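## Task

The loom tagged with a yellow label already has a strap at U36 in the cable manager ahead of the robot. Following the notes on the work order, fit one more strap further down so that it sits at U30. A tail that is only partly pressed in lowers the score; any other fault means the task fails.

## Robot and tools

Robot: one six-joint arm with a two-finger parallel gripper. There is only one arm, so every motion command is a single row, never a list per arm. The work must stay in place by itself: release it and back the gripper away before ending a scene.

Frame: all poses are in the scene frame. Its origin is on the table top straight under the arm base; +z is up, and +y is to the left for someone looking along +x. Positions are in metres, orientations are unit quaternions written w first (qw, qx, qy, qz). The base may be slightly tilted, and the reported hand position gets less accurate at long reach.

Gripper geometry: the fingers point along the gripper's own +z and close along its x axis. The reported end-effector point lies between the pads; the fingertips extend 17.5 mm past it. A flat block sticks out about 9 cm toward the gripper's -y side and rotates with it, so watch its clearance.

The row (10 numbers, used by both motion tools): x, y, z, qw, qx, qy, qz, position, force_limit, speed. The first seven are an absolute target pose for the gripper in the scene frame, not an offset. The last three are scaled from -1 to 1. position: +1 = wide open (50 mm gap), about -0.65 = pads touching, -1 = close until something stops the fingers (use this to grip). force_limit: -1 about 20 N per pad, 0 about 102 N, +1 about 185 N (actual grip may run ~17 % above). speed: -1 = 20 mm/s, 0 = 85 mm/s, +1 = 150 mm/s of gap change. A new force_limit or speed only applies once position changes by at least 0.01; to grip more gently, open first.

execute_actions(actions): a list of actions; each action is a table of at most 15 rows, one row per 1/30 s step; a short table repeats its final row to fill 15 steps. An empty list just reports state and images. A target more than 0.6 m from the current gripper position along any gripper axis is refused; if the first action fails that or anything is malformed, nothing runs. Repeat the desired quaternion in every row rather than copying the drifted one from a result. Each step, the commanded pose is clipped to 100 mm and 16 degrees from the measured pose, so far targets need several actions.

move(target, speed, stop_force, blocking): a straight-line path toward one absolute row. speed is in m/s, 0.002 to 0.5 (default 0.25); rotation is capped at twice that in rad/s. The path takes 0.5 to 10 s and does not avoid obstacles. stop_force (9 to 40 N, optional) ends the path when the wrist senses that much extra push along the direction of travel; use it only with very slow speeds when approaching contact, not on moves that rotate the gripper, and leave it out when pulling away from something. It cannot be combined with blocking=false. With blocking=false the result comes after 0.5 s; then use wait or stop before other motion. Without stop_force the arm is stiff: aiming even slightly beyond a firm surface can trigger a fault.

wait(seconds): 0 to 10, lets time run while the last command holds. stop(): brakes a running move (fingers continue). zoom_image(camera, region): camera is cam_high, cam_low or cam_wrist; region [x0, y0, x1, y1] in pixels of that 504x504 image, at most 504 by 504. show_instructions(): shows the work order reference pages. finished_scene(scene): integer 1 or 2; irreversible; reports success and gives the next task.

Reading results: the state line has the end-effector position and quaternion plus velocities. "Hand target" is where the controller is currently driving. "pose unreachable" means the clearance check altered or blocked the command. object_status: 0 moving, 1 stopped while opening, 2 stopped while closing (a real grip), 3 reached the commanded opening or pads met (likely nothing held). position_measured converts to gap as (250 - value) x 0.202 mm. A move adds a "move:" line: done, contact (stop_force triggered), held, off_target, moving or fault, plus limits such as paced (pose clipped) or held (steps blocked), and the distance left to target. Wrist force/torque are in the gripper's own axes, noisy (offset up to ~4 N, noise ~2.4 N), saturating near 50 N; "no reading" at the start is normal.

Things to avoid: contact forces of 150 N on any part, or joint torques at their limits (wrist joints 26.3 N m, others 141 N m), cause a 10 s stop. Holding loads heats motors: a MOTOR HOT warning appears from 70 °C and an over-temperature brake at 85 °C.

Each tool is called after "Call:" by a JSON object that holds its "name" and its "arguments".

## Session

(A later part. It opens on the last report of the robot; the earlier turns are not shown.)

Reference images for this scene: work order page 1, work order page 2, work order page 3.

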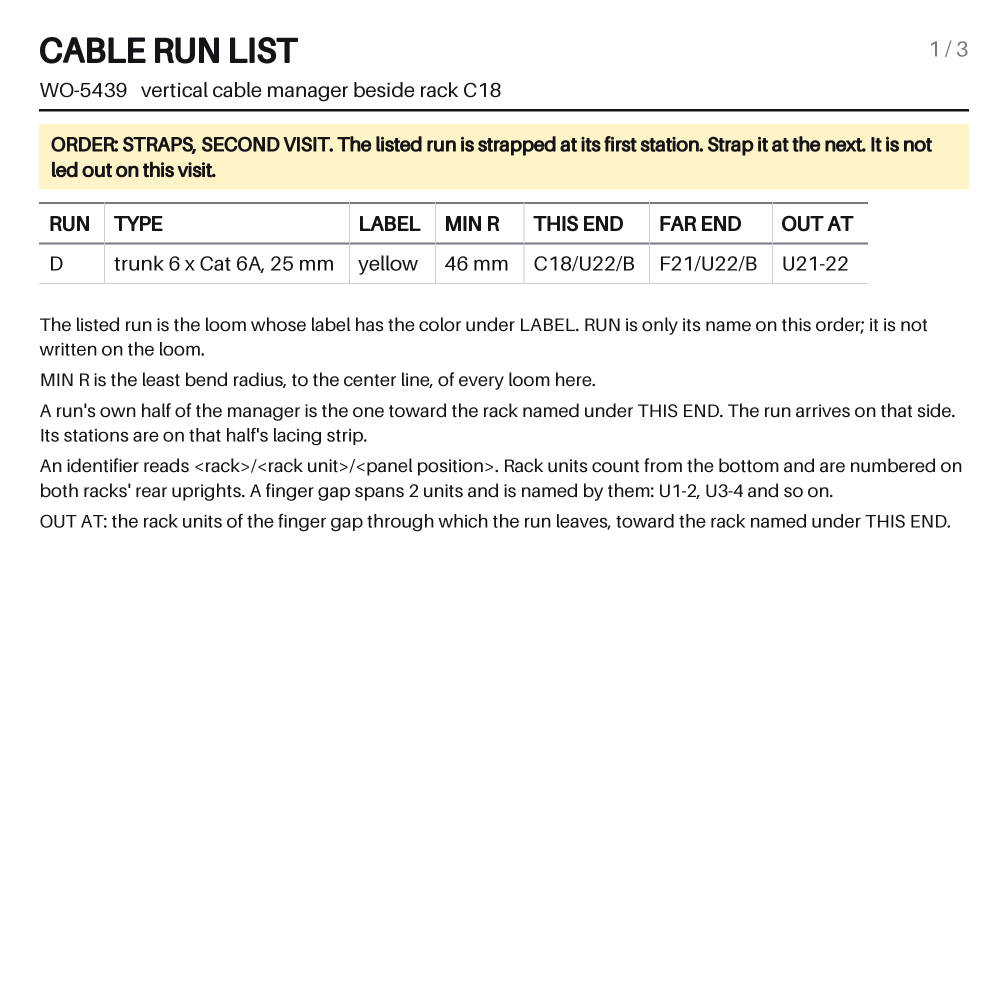

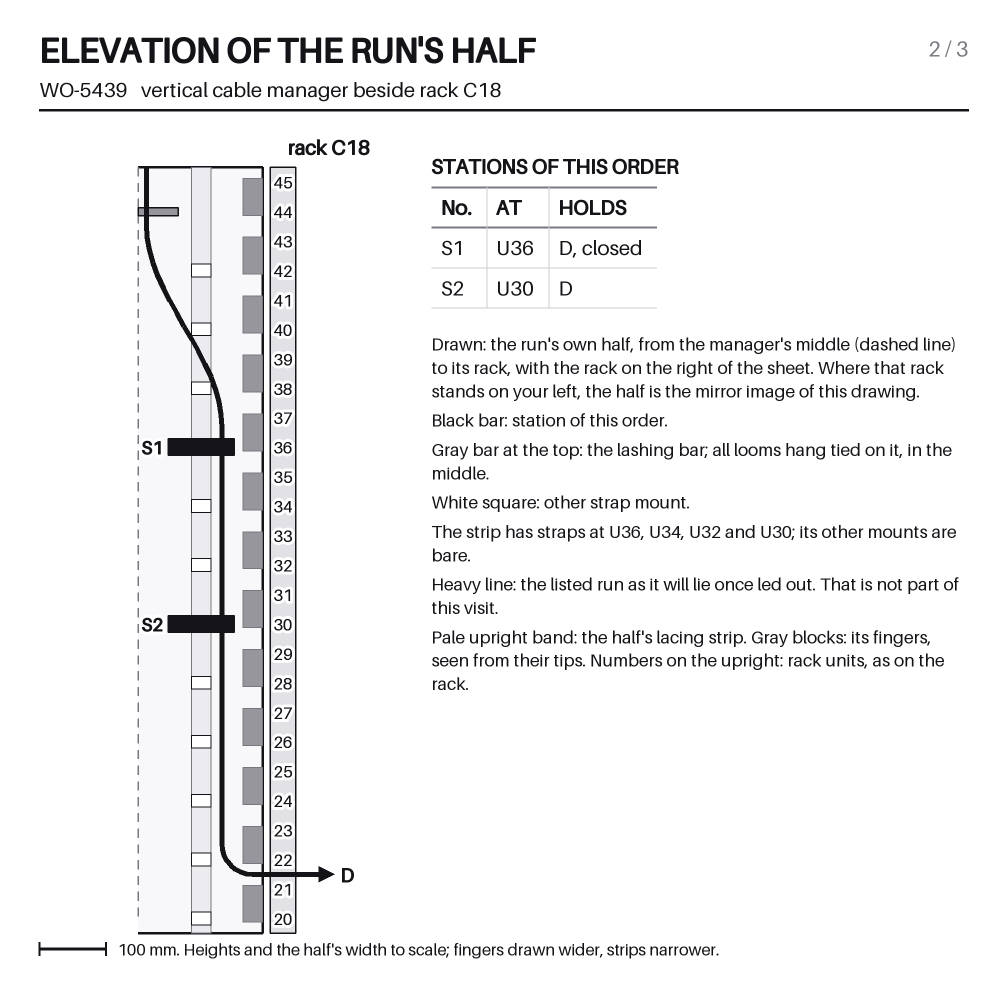

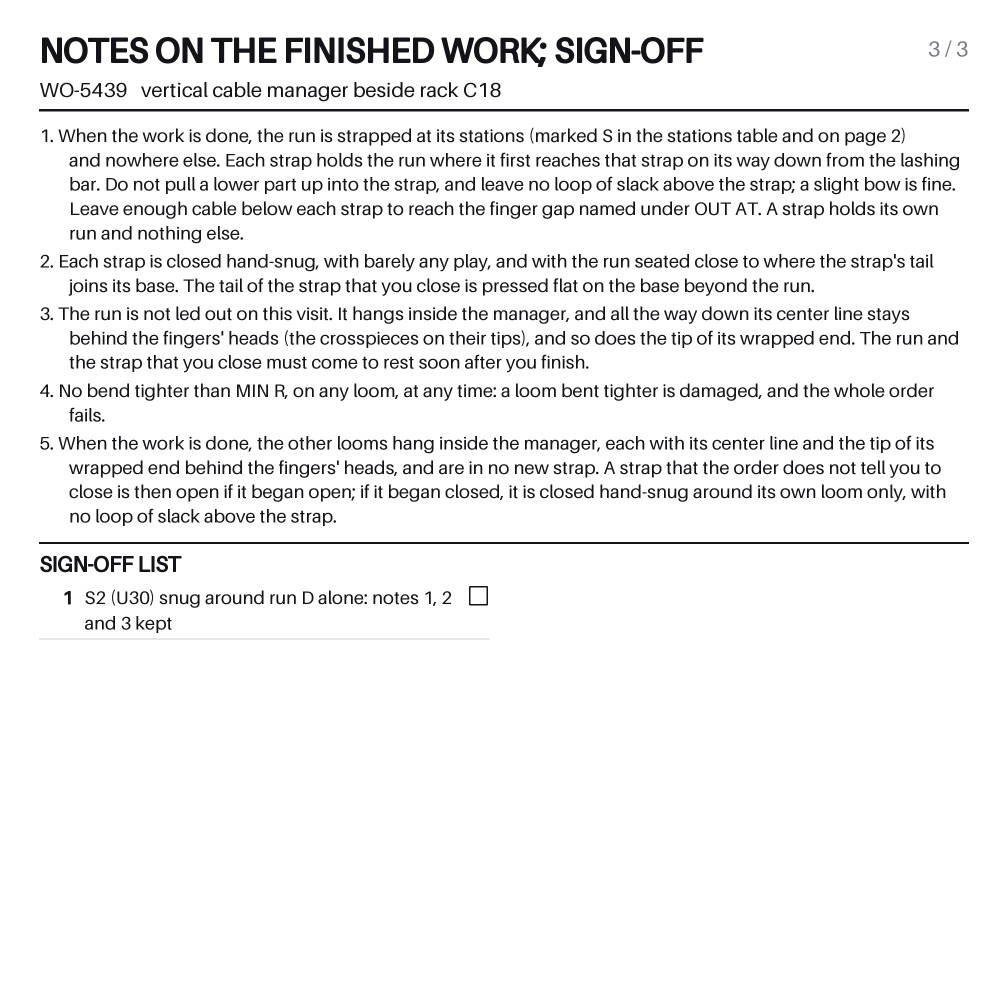

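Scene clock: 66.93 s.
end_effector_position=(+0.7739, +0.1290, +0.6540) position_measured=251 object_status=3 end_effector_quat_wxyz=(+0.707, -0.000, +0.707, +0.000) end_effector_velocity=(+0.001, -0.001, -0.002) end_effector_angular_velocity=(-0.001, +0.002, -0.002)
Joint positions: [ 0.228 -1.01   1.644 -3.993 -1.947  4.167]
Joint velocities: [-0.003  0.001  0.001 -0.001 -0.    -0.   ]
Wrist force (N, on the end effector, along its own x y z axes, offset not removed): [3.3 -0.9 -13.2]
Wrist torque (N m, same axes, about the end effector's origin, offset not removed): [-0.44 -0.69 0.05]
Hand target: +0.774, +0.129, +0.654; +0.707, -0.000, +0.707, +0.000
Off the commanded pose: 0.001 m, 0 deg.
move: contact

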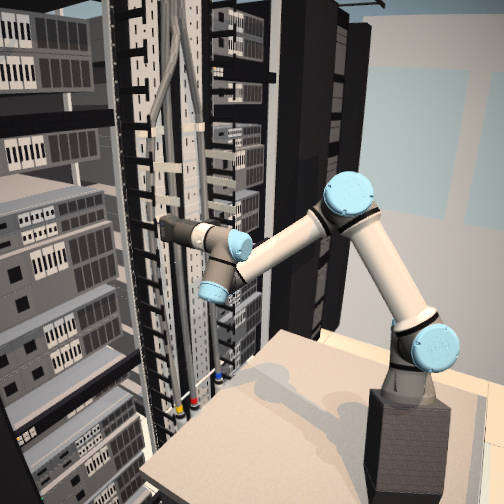

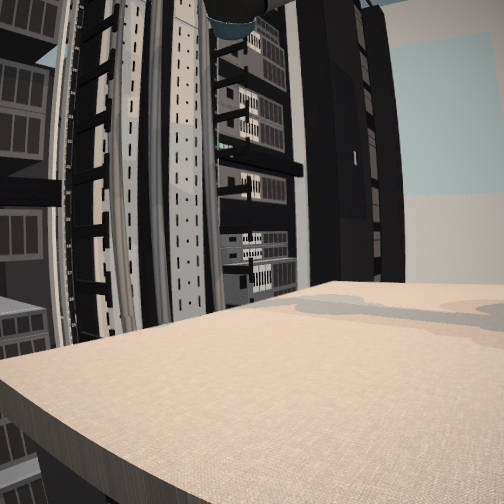

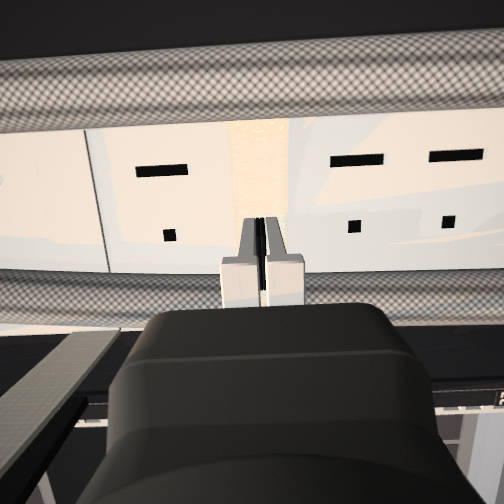

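Call:
{"name": "move", "arguments": {"target": [0.778,0.129,0.654,0.707,0,0.707,0,-1,-1,0], "speed": 0.002, "stop_force": 15}}

Call:
{"name": "move", "arguments": {"target": [0.772,0.112,0.654,0.707,0,0.707,0,-1,-1,0], "speed": 0.015}}

Call:
{"name": "move", "arguments": {"target": [0.778,0.112,0.654,0.707,0,0.707,0,-1,-1,0], "speed": 0.002, "stop_force": 25}}

Call:
{"name": "move", "arguments": {"target": [0.772,0.095,0.654,0.707,0,0.707,0,-1,-1,0], "speed": 0.015}}

Call:
{"name": "move", "arguments": {"target": [0.778,0.095,0.654,0.707,0,0.707,0,-1,-1,0], "speed": 0.002, "stop_force": 25}}

Call:
{"name": "move", "arguments": {"target": [0.772,0.080,0.654,0.707,0,0.707,0,-1,-1,0], "speed": 0.015}}

Call:
{"name": "move", "arguments": {"target": [0.778,0.080,0.654,0.707,0,0.707,0,-1,-1,0], "speed": 0.002, "stop_force": 25}}

Scene clock: 74.53 s.
end_effector_position=(+0.7742, +0.1291, +0.6540) position_measured=251 object_status=3 end_effector_quat_wxyz=(+0.707, -0.000, +0.707, +0.000) end_effector_velocity=(-0.001, -0.000, +0.001) end_effector_angular_velocity=(+0.000, -0.002, +0.000)
Joint positions: [ 0.228 -1.01   1.643 -3.993 -1.947  4.167]
Joint velocities: [ 0.001 -0.002  0.001 -0.001  0.    -0.   ]
Wrist force (N, on the end effector, along its own x y z axes, offset not removed): [8.4 -2.9 -50.0]
Wrist torque (N m, same axes, about the end effector's origin, offset not removed): [-0.16 -0.16 0.19]
Hand target: +0.774, +0.129, +0.654; +0.707, -0.000, +0.707, +0.000
Off the commanded pose: 0.004 m, 0 deg.
move: contact

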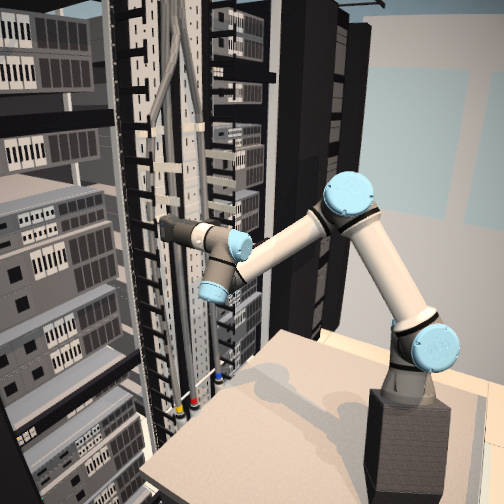

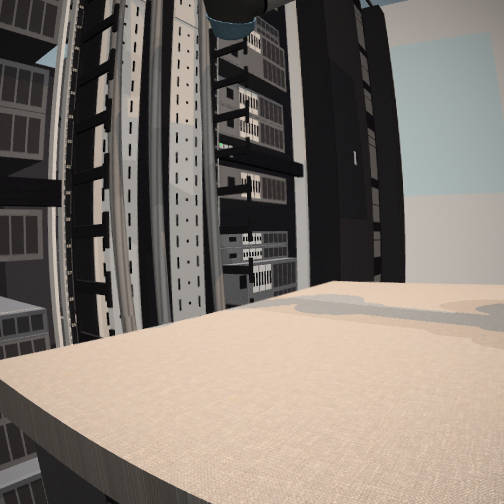

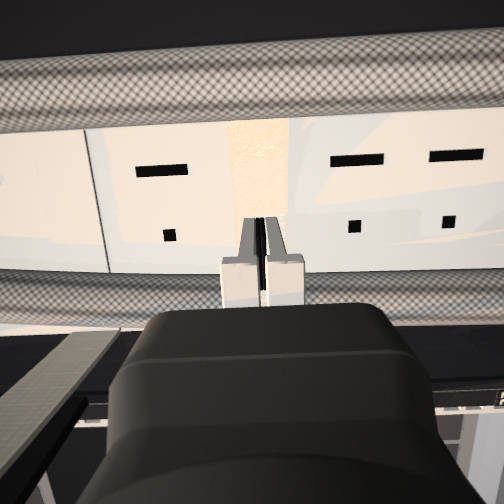

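Scene clock: 75.93 s.
end_effector_position=(+0.7721, +0.1123, +0.6540) position_measured=251 object_status=3 end_effector_quat_wxyz=(+0.707, +0.000, +0.707, +0.000) end_effector_velocity=(-0.000, -0.003, -0.000) end_effector_angular_velocity=(-0.000, +0.000, -0.000)
Joint positions: [ 0.204 -1.043  1.678 -3.992 -1.923  4.172]
Joint velocities: [-0.004 -0.006  0.006  0.001  0.004  0.001]
Wrist force (N, on the end effector, along its own x y z axes, offset not removed): [-0.7 2.9 2.3]
Wrist torque (N m, same axes, about the end effector's origin, offset not removed): [0.64 0.11 -0.05]
Hand target: +0.772, +0.112, +0.654; +0.707, +0.000, +0.707, +0.000
Off the commanded pose: 0.000 m, 0 deg.
move: done

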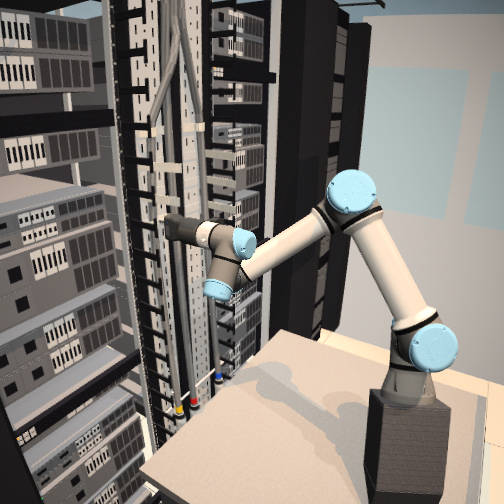

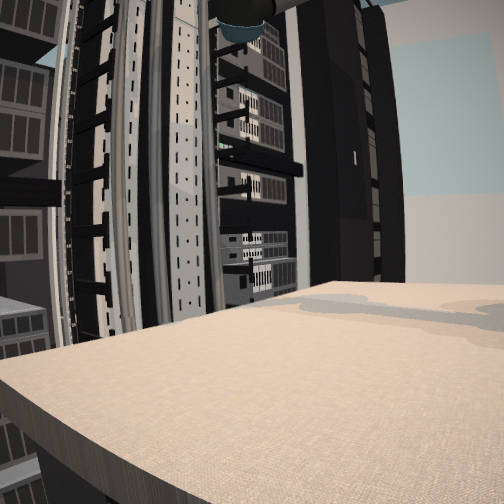

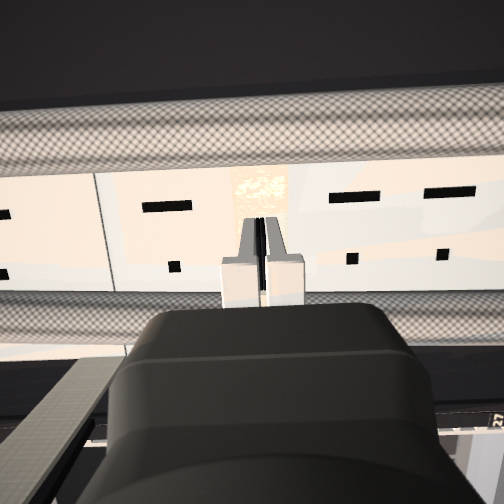

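Scene clock: 77.33 s.
end_effector_position=(+0.7741, +0.1122, +0.6540) position_measured=251 object_status=3 end_effector_quat_wxyz=(+0.707, +0.000, +0.707, +0.000) end_effector_velocity=(+0.000, -0.001, -0.001) end_effector_angular_velocity=(-0.001, +0.002, -0.001)
Joint positions: [ 0.202 -1.04   1.672 -3.989 -1.922  4.173]
Joint velocities: [-0.002 -0.001  0.001  0.001 -0.    -0.   ]
Wrist force (N, on the end effector, along its own x y z axes, offset not removed): [6.1 0.7 -41.5]
Wrist torque (N m, same axes, about the end effector's origin, offset not removed): [0.23 0.23 0.03]
Hand target: +0.774, +0.112, +0.654; +0.707, +0.000, +0.707, +0.000
Off the commanded pose: 0.004 m, 0 deg.
move: contact

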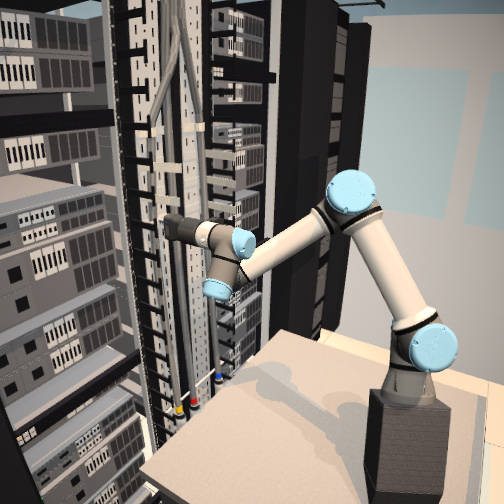

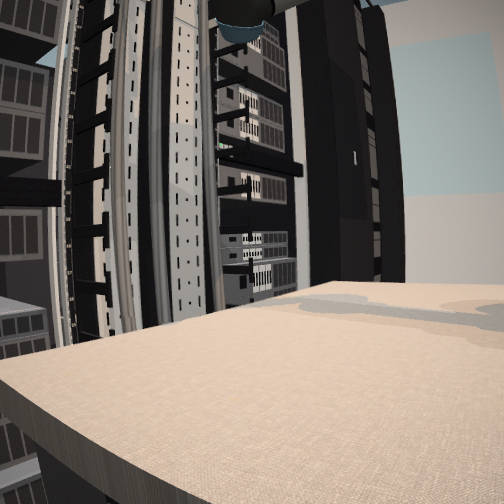

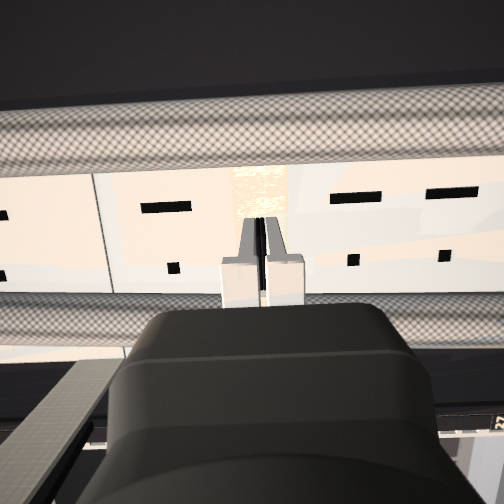

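Scene clock: 78.73 s.
end_effector_position=(+0.7721, +0.0953, +0.6540) position_measured=251 object_status=3 end_effector_quat_wxyz=(+0.707, +0.000, +0.707, +0.000) end_effector_velocity=(+0.000, -0.004, -0.001) end_effector_angular_velocity=(-0.000, +0.001, -0.001)
Joint positions: [ 0.176 -1.073  1.705 -3.987 -1.897  4.179]
Joint velocities: [-0.006 -0.006  0.005  0.001  0.004  0.001]
Wrist force (N, on the end effector, along its own x y z axes, offset not removed): [0.1 -1.4 -0.6]
Wrist torque (N m, same axes, about the end effector's origin, offset not removed): [-0.52 -0.03 0.06]
Hand target: +0.772, +0.095, +0.654; +0.707, +0.000, +0.707, +0.000
Off the commanded pose: 0.000 m, 0 deg.
move: done

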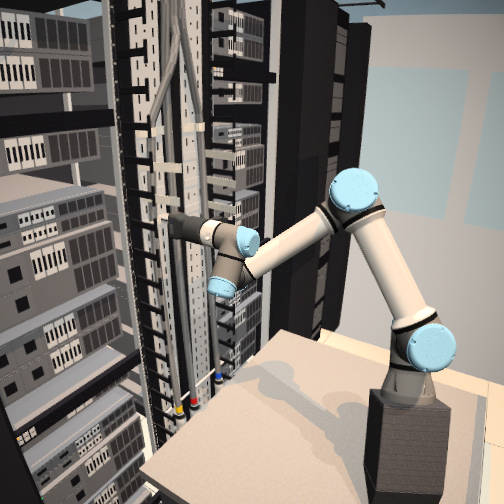

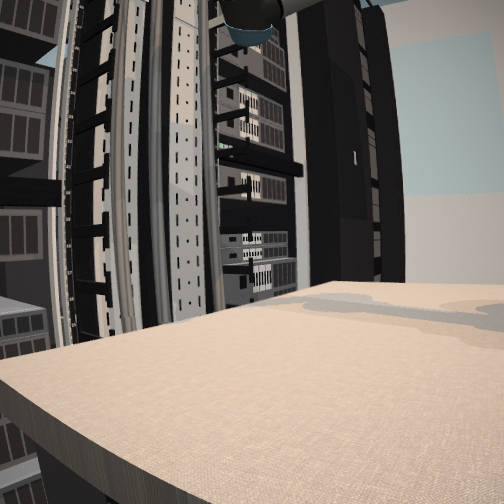

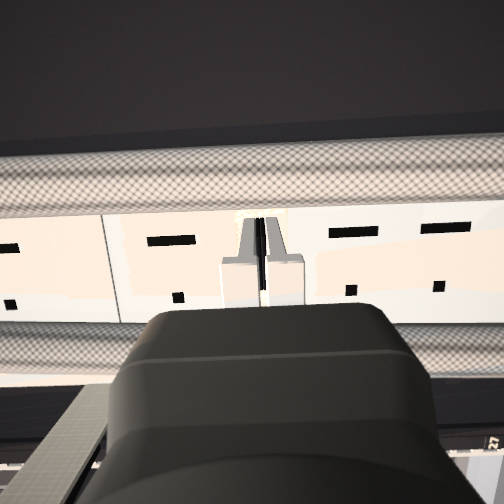

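Scene clock: 80.17 s.
end_effector_position=(+0.7742, +0.0952, +0.6540) position_measured=251 object_status=3 end_effector_quat_wxyz=(+0.707, +0.000, +0.707, +0.000) end_effector_velocity=(-0.000, +0.000, -0.000) end_effector_angular_velocity=(-0.000, +0.001, +0.000)
Joint positions: [ 0.175 -1.071  1.699 -3.983 -1.895  4.179]
Joint velocities: [ 0.    -0.     0.001 -0.    -0.     0.   ]
Wrist force (N, on the end effector, along its own x y z axes, offset not removed): [9.2 -0.3 -50.0]
Wrist torque (N m, same axes, about the end effector's origin, offset not removed): [-0.13 -0.23 0.01]
Hand target: +0.774, +0.095, +0.654; +0.707, +0.000, +0.707, +0.000
Off the commanded pose: 0.004 m, 0 deg.
move: contact

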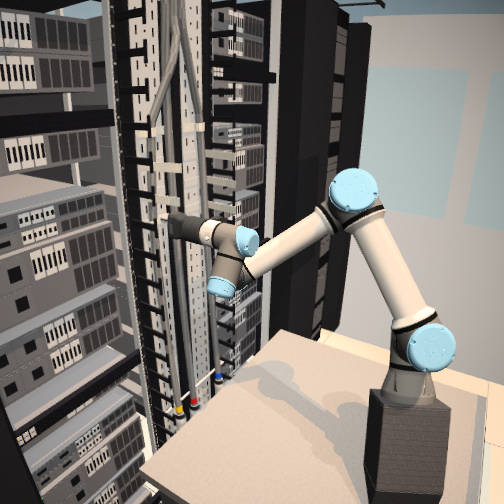

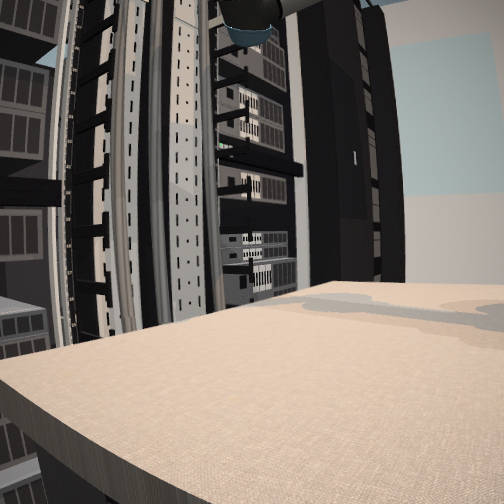

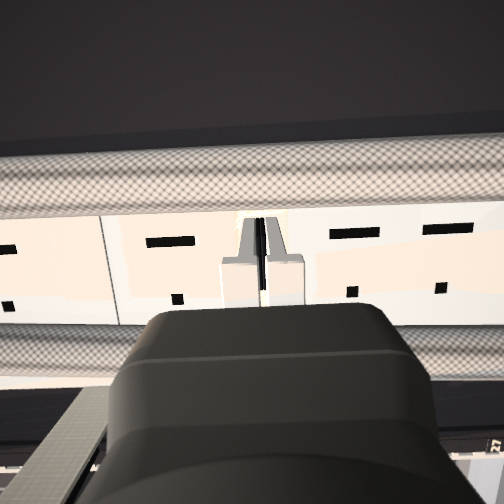

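Scene clock: 81.43 s.
end_effector_position=(+0.7721, +0.0803, +0.6540) position_measured=251 object_status=3 end_effector_quat_wxyz=(+0.707, +0.000, +0.707, +0.000) end_effector_velocity=(-0.000, -0.003, +0.000) end_effector_angular_velocity=(-0.000, -0.001, +0.000)
Joint positions: [ 0.151 -1.1    1.727 -3.981 -1.872  4.184]
Joint velocities: [-0.004 -0.005  0.004  0.001  0.004  0.001]
Wrist force (N, on the end effector, along its own x y z axes, offset not removed): [-1.0 1.0 -5.4]
Wrist torque (N m, same axes, about the end effector's origin, offset not removed): [-0.04 -0.03 0.08]
Hand target: +0.772, +0.080, +0.654; +0.707, +0.000, +0.707, +0.000
Off the commanded pose: 0.000 m, 0 deg.
move: done

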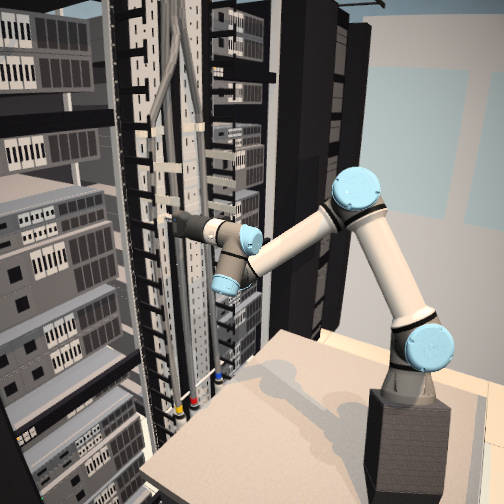

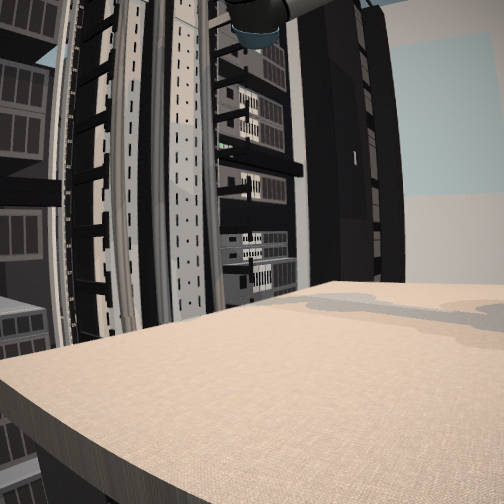

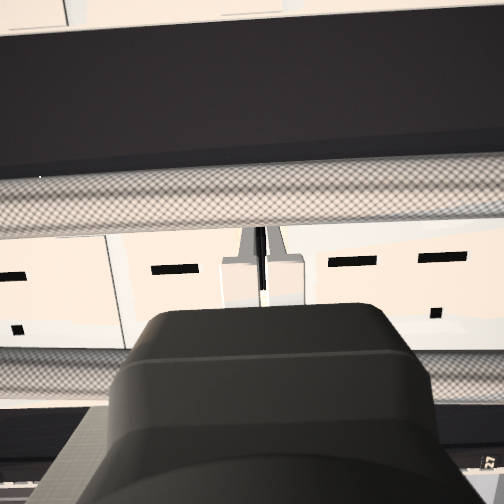

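Scene clock: 82.87 s.
end_effector_position=(+0.7742, +0.0802, +0.6540) position_measured=251 object_status=3 end_effector_quat_wxyz=(+0.707, +0.000, +0.707, +0.000) end_effector_velocity=(-0.000, +0.001, -0.000) end_effector_angular_velocity=(+0.000, +0.001, +0.002)
Joint positions: [ 0.15  -1.097  1.721 -3.978 -1.871  4.184]
Joint velocities: [ 0.001 -0.     0.001  0.001 -0.     0.001]
Wrist force (N, on the end effector, along its own x y z axes, offset not removed): [8.6 0.7 -45.6]
Wrist torque (N m, same axes, about the end effector's origin, offset not removed): [0.04 -0.20 -0.13]
Hand target: +0.774, +0.080, +0.654; +0.707, +0.000, +0.707, +0.000
Off the commanded pose: 0.004 m, 0 deg.
move: contact

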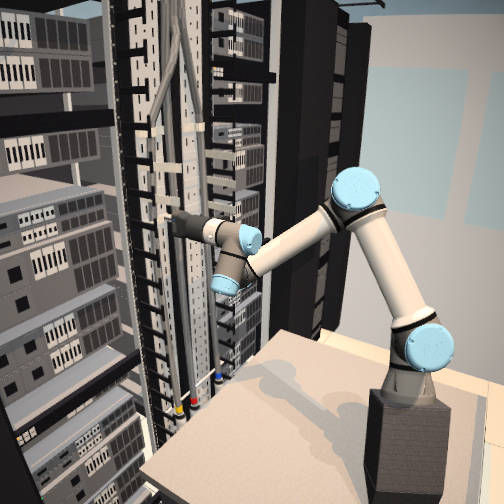

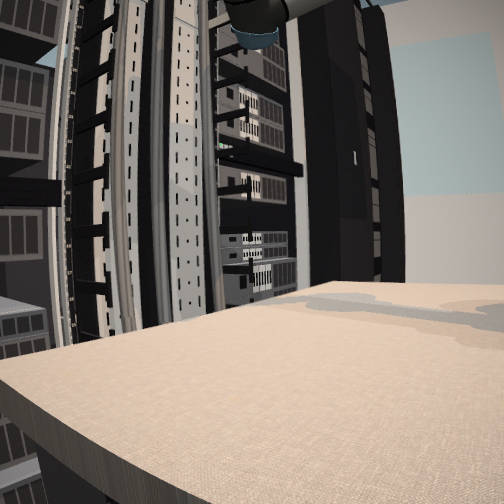

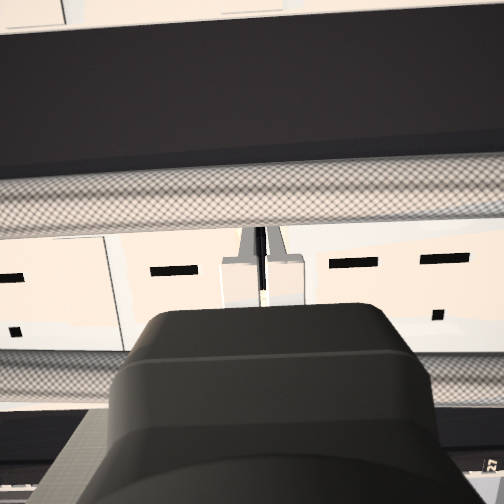

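Cable slipped back a few mm. Inspect.

Call:
{"name": "move", "arguments": {"target": [0.765,0.095,0.654,0.707,0,0.707,0,-1,-1,0], "speed": 0.03}}

Call:
{"name": "move", "arguments": {"target": [0.71,0.13,0.64,0.5,-0.5,0.5,-0.5,-1,-1,0], "speed": 0.3}}

Call:
{"name": "zoom_image", "arguments": {"camera": "cam_wrist", "region": [120, 80, 420, 280]}}

Scene clock: 86.70 s.
end_effector_position=(+0.7651, +0.0948, +0.6540) position_measured=251 object_status=3 end_effector_quat_wxyz=(+0.707, -0.000, +0.707, -0.000) end_effector_velocity=(-0.001, +0.002, -0.000) end_effector_angular_velocity=(-0.000, +0.000, +0.000)
Joint positions: [ 0.18  -1.083  1.725 -3.997 -1.9    4.178]
Joint velocities: [ 0.003  0.002 -0.001 -0.001 -0.003 -0.001]
Wrist force (N, on the end effector, along its own x y z axes, offset not removed): [0.9 -2.9 0.3]
Wrist torque (N m, same axes, about the end effector's origin, offset not removed): [-0.60 -0.24 0.01]
Hand target: +0.765, +0.095, +0.654; +0.707, -0.000, +0.707, -0.000
Off the commanded pose: 0.000 m, 0 deg.
move: done

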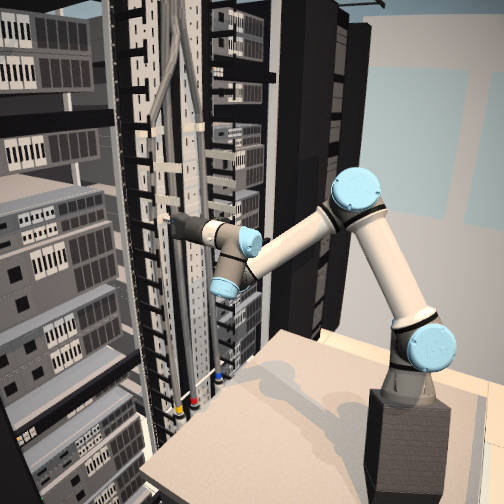

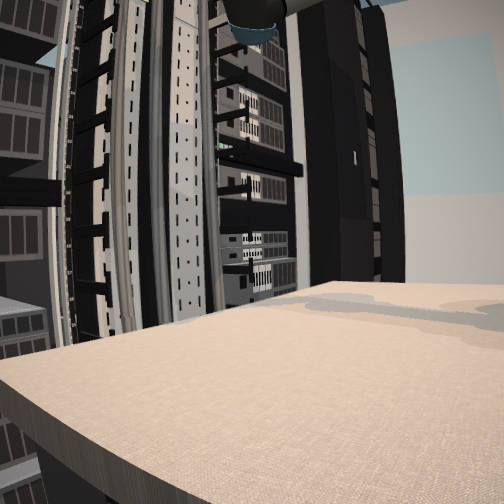

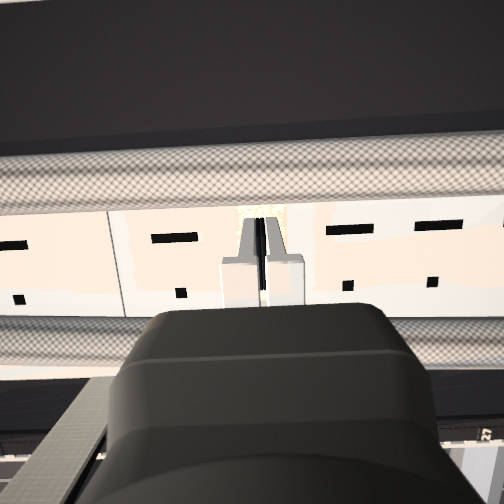

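Scene clock: 89.90 s.
end_effector_position=(+0.7100, +0.1299, +0.6401) position_measured=251 object_status=3 end_effector_quat_wxyz=(+0.500, -0.500, +0.500, -0.500) end_effector_velocity=(-0.001, +0.001, +0.001) end_effector_angular_velocity=(-0.010, -0.002, +0.000)
Joint positions: [ 0.196 -1.083  1.894 -4.167 -1.916  2.604]
Joint velocities: [ 0.001 -0.    -0.    -0.002  0.    -0.011]
Wrist force (N, on the end effector, along its own x y z axes, offset not removed): [-1.2 -0.7 -1.1]
Wrist torque (N m, same axes, about the end effector's origin, offset not removed): [-0.41 0.09 0.02]
Hand target: +0.710, +0.130, +0.640; +0.500, -0.500, +0.500, -0.500
Off the commanded pose: 0.000 m, 0 deg.
move: done

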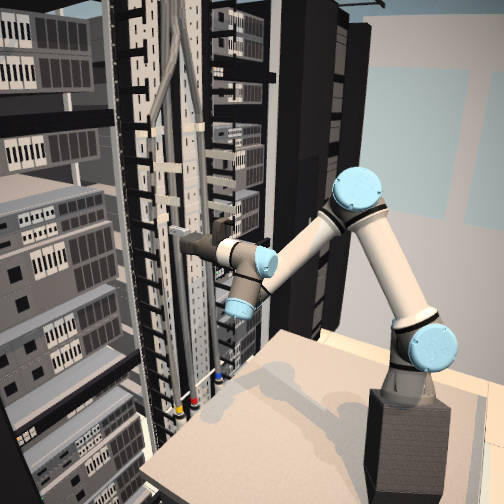

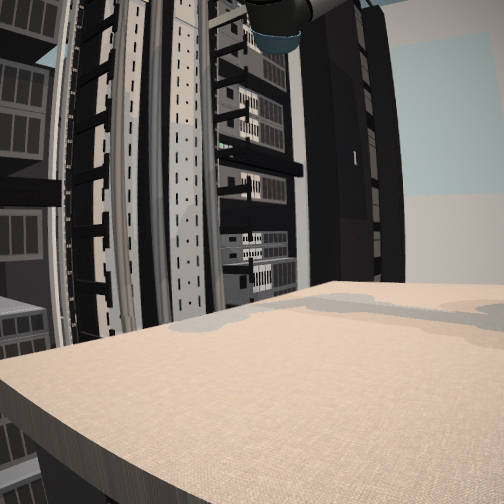

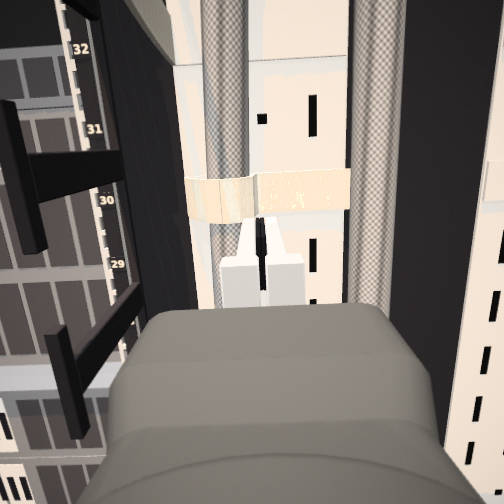

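Region (120, 80, 420, 280) of cam_wrist's 504x504 image, scaled by 1.680, with more detail than that image has.

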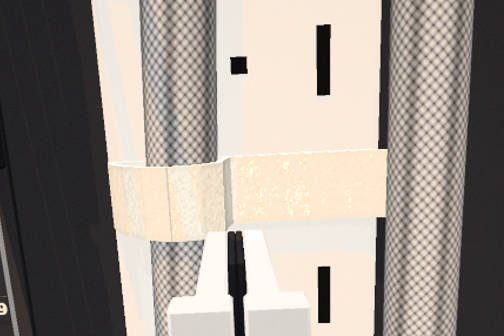

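Call:
{"name": "move", "arguments": {"target": [0.76,0.116,0.654,0.707,0.0185,0.707,-0.0185,-1,-1,0], "speed": 0.3}}

Call:
{"name": "move", "arguments": {"target": [0.7705,0.118,0.654,0.707,0.0185,0.707,-0.0185,-1,-1,0], "speed": 0.01}}

Call:
{"name": "move", "arguments": {"target": [0.7705,0.134,0.654,0.707,0.0185,0.707,-0.0185,-1,-1,0], "speed": 0.006, "stop_force": 20}}

Call:
{"name": "move", "arguments": {"target": [0.778,0.134,0.654,0.707,0.0185,0.707,-0.0185,-1,-1,0], "speed": 0.002, "stop_force": 25}}

Scene clock: 98.23 s.
end_effector_position=(+0.7599, +0.1161, +0.6540) position_measured=251 object_status=3 end_effector_quat_wxyz=(+0.707, +0.018, +0.707, -0.019) end_effector_velocity=(+0.000, -0.000, +0.000) end_effector_angular_velocity=(+0.011, +0.001, -0.000)
Joint positions: [ 0.239 -1.019  1.666 -4.038 -2.002  4.151]
Joint velocities: [ 0.    -0.    -0.002  0.003 -0.001  0.011]
Wrist force (N, on the end effector, along its own x y z axes, offset not removed): [-1.1 -2.3 -1.1]
Wrist torque (N m, same axes, about the end effector's origin, offset not removed): [-0.42 -0.03 -0.08]
Hand target: +0.760, +0.116, +0.654; +0.707, +0.018, +0.707, -0.019
Off the commanded pose: 0.000 m, 0 deg.
move: done

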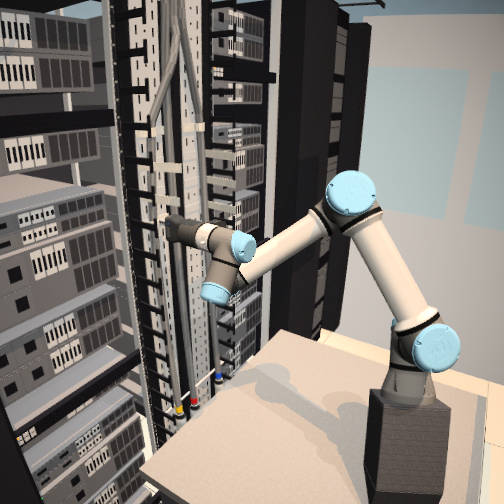

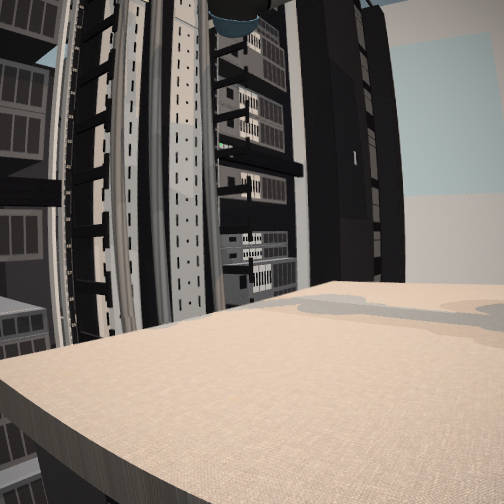

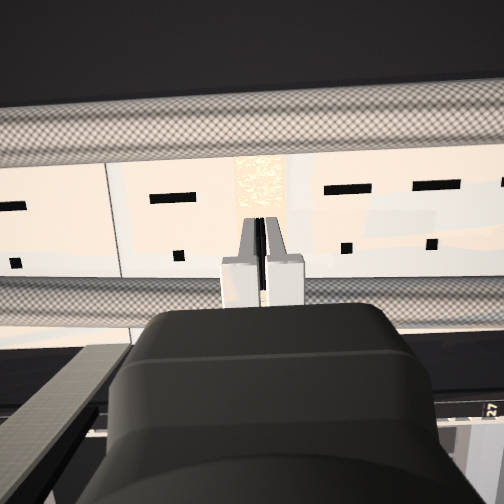

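Scene clock: 99.53 s.
end_effector_position=(+0.7703, +0.1180, +0.6540) position_measured=251 object_status=3 end_effector_quat_wxyz=(+0.707, +0.018, +0.707, -0.019) end_effector_velocity=(+0.002, +0.000, -0.000) end_effector_angular_velocity=(+0.000, -0.000, -0.001)
Joint positions: [ 0.235 -1.003  1.634 -4.022 -1.998  4.153]
Joint velocities: [-0.002  0.004 -0.007  0.003  0.001  0.001]
Wrist force (N, on the end effector, along its own x y z axes, offset not removed): [0.0 -0.8 1.5]
Wrist torque (N m, same axes, about the end effector's origin, offset not removed): [-0.23 -0.11 -0.05]
Hand target: +0.770, +0.118, +0.654; +0.707, +0.018, +0.707, -0.018
Off the commanded pose: 0.000 m, 0 deg.
move: done

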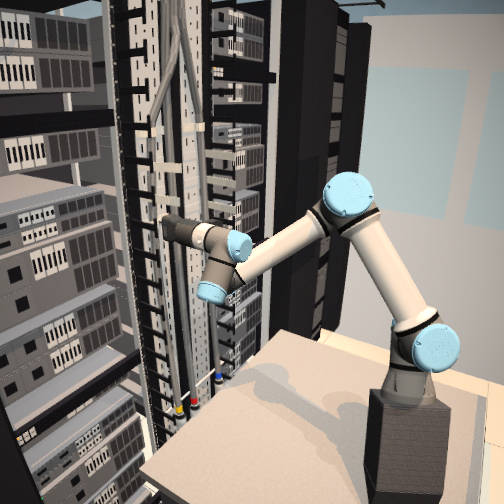

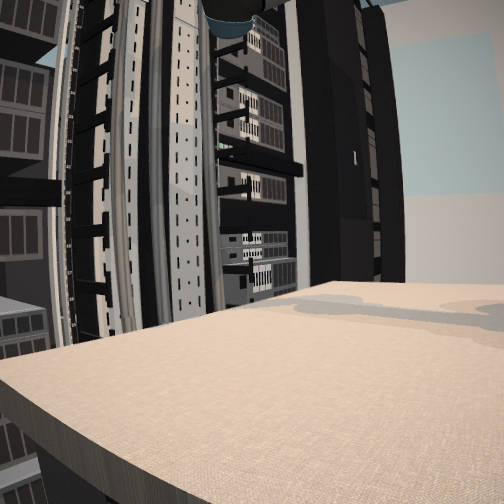

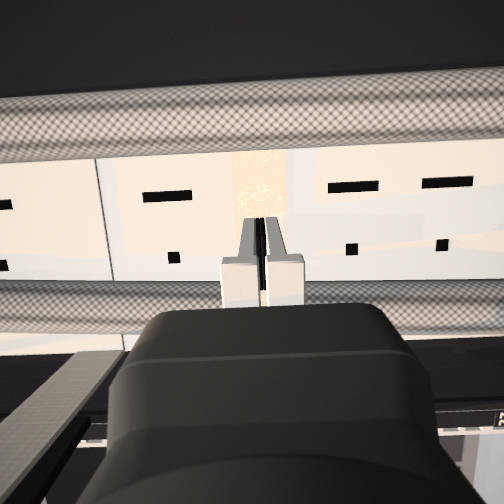

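Scene clock: 102.47 s.
end_effector_position=(+0.7705, +0.1332, +0.6541) position_measured=251 object_status=3 end_effector_quat_wxyz=(+0.707, +0.018, +0.707, -0.019) end_effector_velocity=(-0.001, -0.001, +0.001) end_effector_angular_velocity=(-0.000, -0.002, +0.002)
Joint positions: [ 0.257 -0.974  1.606 -4.024 -2.02   4.147]
Joint velocities: [-0.002 -0.005  0.005 -0.     0.005  0.   ]
Wrist force (N, on the end effector, along its own x y z axes, offset not removed): [2.7 -18.8 -4.5]
Wrist torque (N m, same axes, about the end effector's origin, offset not removed): [-0.26 -0.10 0.03]
Hand target: +0.770, +0.133, +0.654; +0.707, +0.019, +0.707, -0.019
Off the commanded pose: 0.001 m, 0 deg.
move: contact

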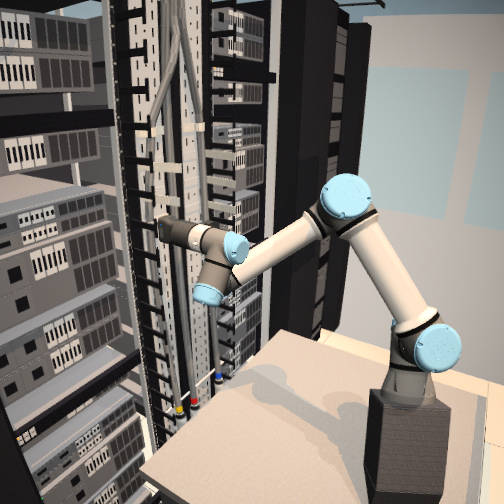

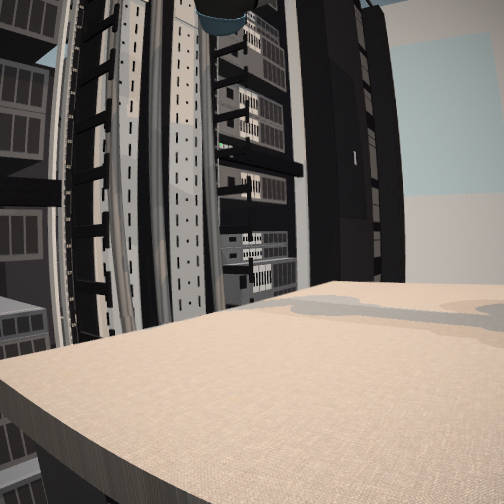

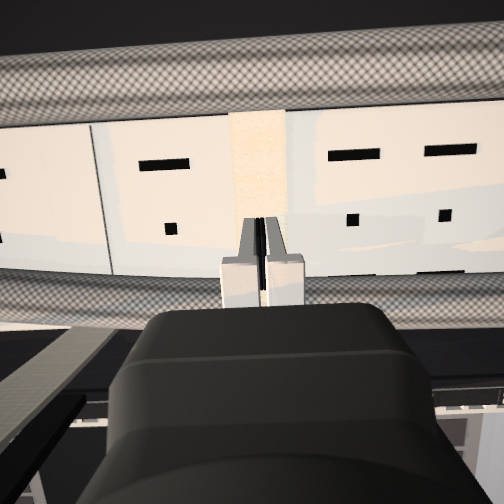

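Scene clock: 104.53 s.
end_effector_position=(+0.7739, +0.1336, +0.6541) position_measured=251 object_status=3 end_effector_quat_wxyz=(+0.707, +0.018, +0.707, -0.018) end_effector_velocity=(-0.000, +0.000, -0.001) end_effector_angular_velocity=(-0.001, +0.001, +0.001)
Joint positions: [ 0.255 -0.969  1.595 -4.019 -2.018  4.148]
Joint velocities: [ 0.    -0.     0.002 -0.     0.    -0.   ]
Wrist force (N, on the end effector, along its own x y z axes, offset not removed): [3.6 -25.4 -42.9]
Wrist torque (N m, same axes, about the end effector's origin, offset not removed): [-0.37 -0.07 -0.13]
Hand target: +0.774, +0.134, +0.654; +0.707, +0.019, +0.707, -0.019
Off the commanded pose: 0.004 m, 0 deg.
move: contact

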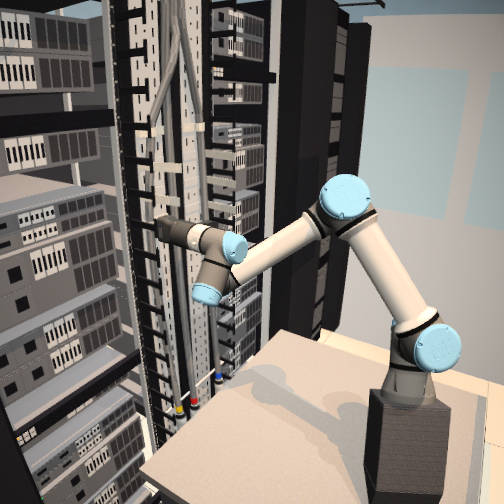

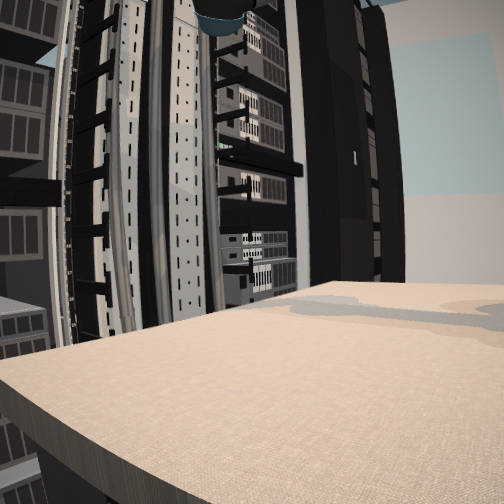

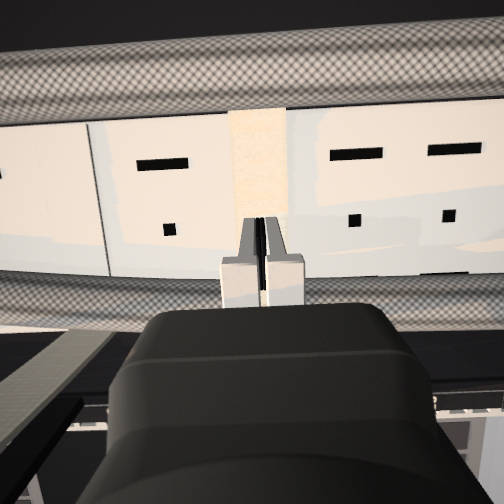

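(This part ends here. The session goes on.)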